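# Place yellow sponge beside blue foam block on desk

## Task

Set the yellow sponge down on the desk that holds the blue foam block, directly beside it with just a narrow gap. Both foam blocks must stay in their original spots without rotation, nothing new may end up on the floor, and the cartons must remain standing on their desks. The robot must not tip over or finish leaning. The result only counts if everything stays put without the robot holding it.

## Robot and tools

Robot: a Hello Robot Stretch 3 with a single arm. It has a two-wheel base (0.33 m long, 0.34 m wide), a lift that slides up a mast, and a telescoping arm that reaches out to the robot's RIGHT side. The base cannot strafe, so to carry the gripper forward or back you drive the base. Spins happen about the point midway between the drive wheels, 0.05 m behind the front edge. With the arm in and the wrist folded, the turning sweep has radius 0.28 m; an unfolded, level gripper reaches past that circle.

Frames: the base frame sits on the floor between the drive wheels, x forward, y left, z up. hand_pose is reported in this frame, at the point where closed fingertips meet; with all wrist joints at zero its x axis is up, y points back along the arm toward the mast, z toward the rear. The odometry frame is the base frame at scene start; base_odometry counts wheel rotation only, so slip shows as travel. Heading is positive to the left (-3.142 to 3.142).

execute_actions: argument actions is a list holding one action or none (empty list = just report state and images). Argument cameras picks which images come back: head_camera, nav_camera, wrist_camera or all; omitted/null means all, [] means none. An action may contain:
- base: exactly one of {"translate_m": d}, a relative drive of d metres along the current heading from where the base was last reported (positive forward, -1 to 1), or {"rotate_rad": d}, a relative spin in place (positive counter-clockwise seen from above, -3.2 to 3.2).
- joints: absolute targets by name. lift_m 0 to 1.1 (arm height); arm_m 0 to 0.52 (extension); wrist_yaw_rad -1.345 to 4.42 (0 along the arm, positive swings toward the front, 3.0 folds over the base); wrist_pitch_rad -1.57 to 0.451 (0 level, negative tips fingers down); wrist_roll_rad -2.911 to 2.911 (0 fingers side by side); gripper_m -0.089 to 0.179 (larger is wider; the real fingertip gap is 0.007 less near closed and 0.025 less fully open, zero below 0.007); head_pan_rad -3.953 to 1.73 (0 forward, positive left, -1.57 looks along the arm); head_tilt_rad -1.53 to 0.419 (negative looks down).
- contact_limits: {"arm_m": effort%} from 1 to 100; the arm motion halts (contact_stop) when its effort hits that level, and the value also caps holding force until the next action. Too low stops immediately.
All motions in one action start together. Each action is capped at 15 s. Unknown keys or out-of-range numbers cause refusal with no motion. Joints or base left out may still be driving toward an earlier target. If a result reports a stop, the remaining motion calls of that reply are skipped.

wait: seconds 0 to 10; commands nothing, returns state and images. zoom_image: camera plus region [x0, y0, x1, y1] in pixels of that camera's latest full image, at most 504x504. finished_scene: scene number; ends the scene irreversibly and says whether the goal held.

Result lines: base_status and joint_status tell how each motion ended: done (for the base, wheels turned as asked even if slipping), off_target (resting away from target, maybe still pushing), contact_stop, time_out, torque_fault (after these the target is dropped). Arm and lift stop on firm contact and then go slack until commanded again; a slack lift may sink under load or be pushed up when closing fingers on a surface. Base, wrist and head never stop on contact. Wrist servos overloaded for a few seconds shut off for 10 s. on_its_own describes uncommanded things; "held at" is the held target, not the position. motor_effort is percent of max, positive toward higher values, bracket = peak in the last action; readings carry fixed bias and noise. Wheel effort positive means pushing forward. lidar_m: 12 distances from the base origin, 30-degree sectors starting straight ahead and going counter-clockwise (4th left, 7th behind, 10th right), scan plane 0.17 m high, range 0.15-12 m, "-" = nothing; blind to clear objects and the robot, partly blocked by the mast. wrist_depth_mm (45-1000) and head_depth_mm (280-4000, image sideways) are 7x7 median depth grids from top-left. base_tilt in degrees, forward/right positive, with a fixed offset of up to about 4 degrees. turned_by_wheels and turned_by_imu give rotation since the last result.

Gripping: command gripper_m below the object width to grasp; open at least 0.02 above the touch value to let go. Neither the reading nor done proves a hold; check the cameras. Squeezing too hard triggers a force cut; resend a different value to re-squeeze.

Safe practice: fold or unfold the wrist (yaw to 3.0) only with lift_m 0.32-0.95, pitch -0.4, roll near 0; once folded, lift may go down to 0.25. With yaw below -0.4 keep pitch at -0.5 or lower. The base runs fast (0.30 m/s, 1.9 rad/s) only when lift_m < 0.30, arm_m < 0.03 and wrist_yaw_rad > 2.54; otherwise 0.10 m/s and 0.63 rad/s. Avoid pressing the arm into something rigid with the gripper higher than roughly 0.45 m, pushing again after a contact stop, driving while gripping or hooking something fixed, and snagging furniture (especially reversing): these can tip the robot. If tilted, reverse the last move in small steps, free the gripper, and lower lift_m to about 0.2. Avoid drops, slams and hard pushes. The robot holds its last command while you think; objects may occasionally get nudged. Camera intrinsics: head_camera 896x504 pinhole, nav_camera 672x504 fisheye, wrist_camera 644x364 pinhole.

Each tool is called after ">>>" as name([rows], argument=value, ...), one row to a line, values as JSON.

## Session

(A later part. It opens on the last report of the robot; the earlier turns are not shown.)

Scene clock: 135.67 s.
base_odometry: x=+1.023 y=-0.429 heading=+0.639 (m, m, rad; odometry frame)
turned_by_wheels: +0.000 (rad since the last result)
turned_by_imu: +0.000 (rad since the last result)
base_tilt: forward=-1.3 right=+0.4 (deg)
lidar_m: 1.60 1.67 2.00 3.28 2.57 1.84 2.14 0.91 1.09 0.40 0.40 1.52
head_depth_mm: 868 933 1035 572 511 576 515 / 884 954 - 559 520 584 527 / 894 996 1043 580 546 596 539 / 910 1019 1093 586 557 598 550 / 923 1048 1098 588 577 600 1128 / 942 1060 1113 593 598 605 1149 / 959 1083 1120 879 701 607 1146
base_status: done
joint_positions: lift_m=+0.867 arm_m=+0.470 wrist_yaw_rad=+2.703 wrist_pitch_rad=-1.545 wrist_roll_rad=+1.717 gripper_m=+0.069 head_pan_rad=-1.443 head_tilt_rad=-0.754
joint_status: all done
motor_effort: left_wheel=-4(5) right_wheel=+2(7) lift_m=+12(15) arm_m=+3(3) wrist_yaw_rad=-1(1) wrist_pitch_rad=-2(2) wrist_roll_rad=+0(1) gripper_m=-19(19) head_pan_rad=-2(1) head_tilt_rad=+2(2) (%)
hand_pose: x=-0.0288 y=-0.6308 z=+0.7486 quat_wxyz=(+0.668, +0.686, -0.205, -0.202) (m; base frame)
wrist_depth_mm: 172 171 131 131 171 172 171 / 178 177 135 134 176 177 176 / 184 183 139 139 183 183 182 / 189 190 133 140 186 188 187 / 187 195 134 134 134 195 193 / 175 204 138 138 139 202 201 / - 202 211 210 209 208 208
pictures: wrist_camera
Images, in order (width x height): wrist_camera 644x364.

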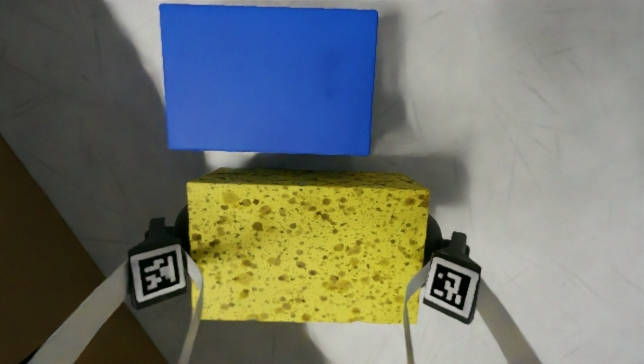

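>>> execute_actions([
  {"joints":{"lift_m":0.854}},
], cameras=[])

>>> execute_actions([
  {"joints":{"gripper_m":0.145}},
], cameras=["wrist_camera"])

>>> execute_actions([
  {"joints":{"lift_m":0.95}},
], cameras=["wrist_camera","head_camera"])

Scene clock: 138.23 s.
base_odometry: x=+1.023 y=-0.429 heading=+0.639 (m, m, rad; odometry frame)
turned_by_wheels: +0.000 (rad since the last result)
turned_by_imu: +0.000 (rad since the last result)
base_tilt: forward=-1.4 right=+0.3 (deg)
lidar_m: 1.60 1.68 2.00 3.28 2.57 1.83 2.14 0.91 1.09 0.40 0.40 1.52
head_depth_mm: 869 935 1039 573 510 576 516 / 881 961 - 561 519 585 526 / 896 998 1047 579 546 595 538 / 909 1021 1091 585 557 598 552 / 926 1042 1103 589 576 601 1122 / 937 1060 1117 592 599 604 1147 / 958 1084 1123 877 701 608 1139
base_status: not commanded
joint_positions: lift_m=+0.855 arm_m=+0.470 wrist_yaw_rad=+2.703 wrist_pitch_rad=-1.545 wrist_roll_rad=+1.717 gripper_m=+0.069 head_pan_rad=-1.443 head_tilt_rad=-0.754
joint_status: all done
motor_effort: left_wheel=-4(4) right_wheel=+2(2) lift_m=+12(9) arm_m=+3(3) wrist_yaw_rad=-2(2) wrist_pitch_rad=-2(3) wrist_roll_rad=+0(0) gripper_m=-19(19) head_pan_rad=-3(2) head_tilt_rad=+2(2) (%)
hand_pose: x=-0.0288 y=-0.6308 z=+0.7366 quat_wxyz=(+0.668, +0.686, -0.205, -0.202) (m; base frame)
wrist_depth_mm: 162 161 120 120 160 160 160 / 167 165 123 123 165 165 165 / 172 171 127 126 171 171 170 / 178 178 132 139 174 175 176 / 182 182 133 134 135 183 181 / 175 191 138 138 138 189 188 / - 195 196 197 196 196 194
pictures: none
No camera images: the call's "cameras" was empty. Leave "cameras" out to get every camera's image.

Scene clock: 139.50 s.
base_odometry: x=+1.023 y=-0.429 heading=+0.639 (m, m, rad; odometry frame)
turned_by_wheels: +0.000 (rad since the last result)
turned_by_imu: +0.000 (rad since the last result)
base_tilt: forward=-1.4 right=+0.3 (deg)
lidar_m: 1.60 1.68 2.00 3.27 2.57 1.84 2.14 0.91 1.09 0.40 0.40 1.52
head_depth_mm: 868 940 1039 573 510 576 515 / 884 962 - 559 522 583 528 / 895 996 1049 579 548 596 539 / 908 1023 1091 583 557 599 551 / 922 1040 1107 587 577 601 1126 / 938 1062 1113 593 600 604 1145 / 957 1086 1126 876 703 609 1138
base_status: not commanded
joint_positions: lift_m=+0.855 arm_m=+0.470 wrist_yaw_rad=+2.703 wrist_pitch_rad=-1.545 wrist_roll_rad=+1.717 gripper_m=+0.145 head_pan_rad=-1.443 head_tilt_rad=-0.754
joint_status: all done
motor_effort: left_wheel=-4(4) right_wheel=+2(2) lift_m=+11(11) arm_m=+3(3) wrist_yaw_rad=-1(1) wrist_pitch_rad=-3(3) wrist_roll_rad=+0(0) gripper_m=+1(96) head_pan_rad=-4(2) head_tilt_rad=+2(2) (%)
hand_pose: x=-0.0288 y=-0.6308 z=+0.7366 quat_wxyz=(+0.668, +0.686, -0.206, -0.202) (m; base frame)
wrist_depth_mm: 162 160 120 119 160 161 160 / 167 165 123 123 165 165 165 / 172 171 127 127 171 170 170 / 178 177 134 140 174 176 175 / 182 183 136 136 136 181 181 / - 192 141 140 142 187 189 / 166 195 197 197 196 197 195
pictures: wrist_camera
Images, in order (width x height): wrist_camera 644x364.

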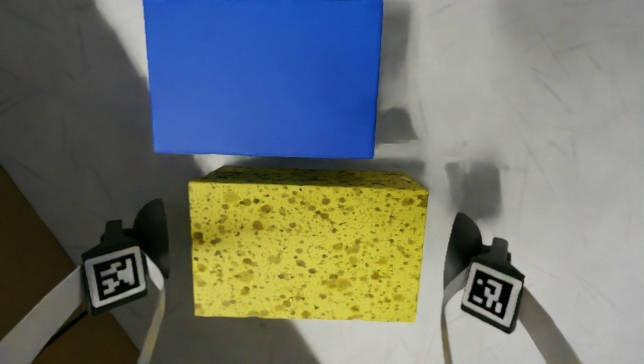

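Scene clock: 141.20 s.
base_odometry: x=+1.023 y=-0.429 heading=+0.639 (m, m, rad; odometry frame)
turned_by_wheels: +0.000 (rad since the last result)
turned_by_imu: +0.000 (rad since the last result)
base_tilt: forward=-1.3 right=+0.4 (deg)
lidar_m: 1.60 1.67 2.00 3.28 2.58 1.83 2.14 0.91 1.09 0.40 0.40 1.53
head_depth_mm: 838 966 1035 574 511 576 515 / 870 - 1015 574 521 584 527 / 895 1012 1085 579 548 594 539 / 908 1019 1092 584 557 599 552 / 925 1047 1104 587 577 602 1122 / 942 1062 1113 593 599 604 1150 / 961 1087 1114 878 701 606 1148
base_status: not commanded
joint_positions: lift_m=+0.949 arm_m=+0.470 wrist_yaw_rad=+2.703 wrist_pitch_rad=-1.545 wrist_roll_rad=+1.717 gripper_m=+0.145 head_pan_rad=-1.443 head_tilt_rad=-0.754
joint_status: all done
motor_effort: left_wheel=-4(4) right_wheel=+2(3) lift_m=+40(41) arm_m=+3(3) wrist_yaw_rad=-1(1) wrist_pitch_rad=-3(3) wrist_roll_rad=+0(0) gripper_m=+0(0) head_pan_rad=-2(2) head_tilt_rad=+0(2) (%)
hand_pose: x=-0.0288 y=-0.6308 z=+0.8313 quat_wxyz=(+0.668, +0.686, -0.206, -0.202) (m; base frame)
wrist_depth_mm: 250 250 249 250 248 247 247 / 249 256 217 212 254 255 255 / 224 264 263 220 264 263 263 / 204 270 273 227 273 271 271 / 187 243 283 235 282 278 279 / - 239 291 293 292 289 290 / 166 199 288 304 301 302 302
pictures: head_camera (sideways: a quarter turn clockwise sets it upright), wrist_camera
Images, in order (width x height): head_camera 896x504, wrist_camera 644x364.

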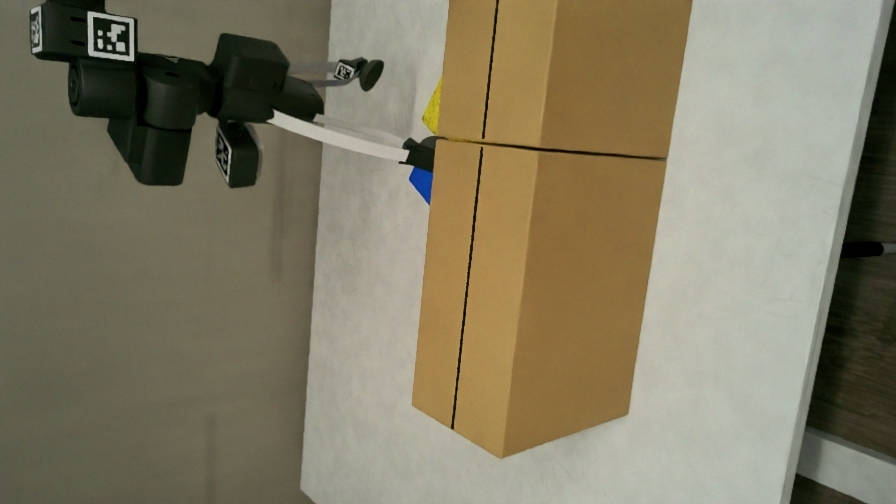

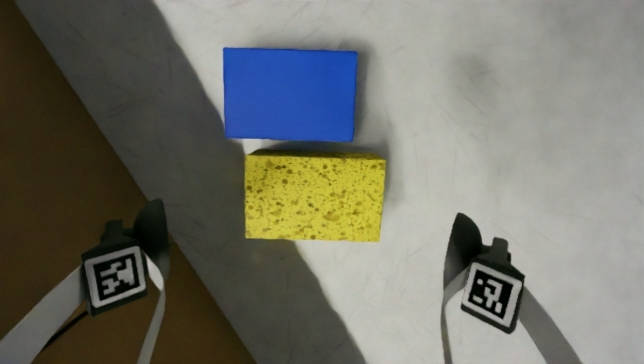

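>>> finished_scene(scene=2)

The scene is finished: the task was done.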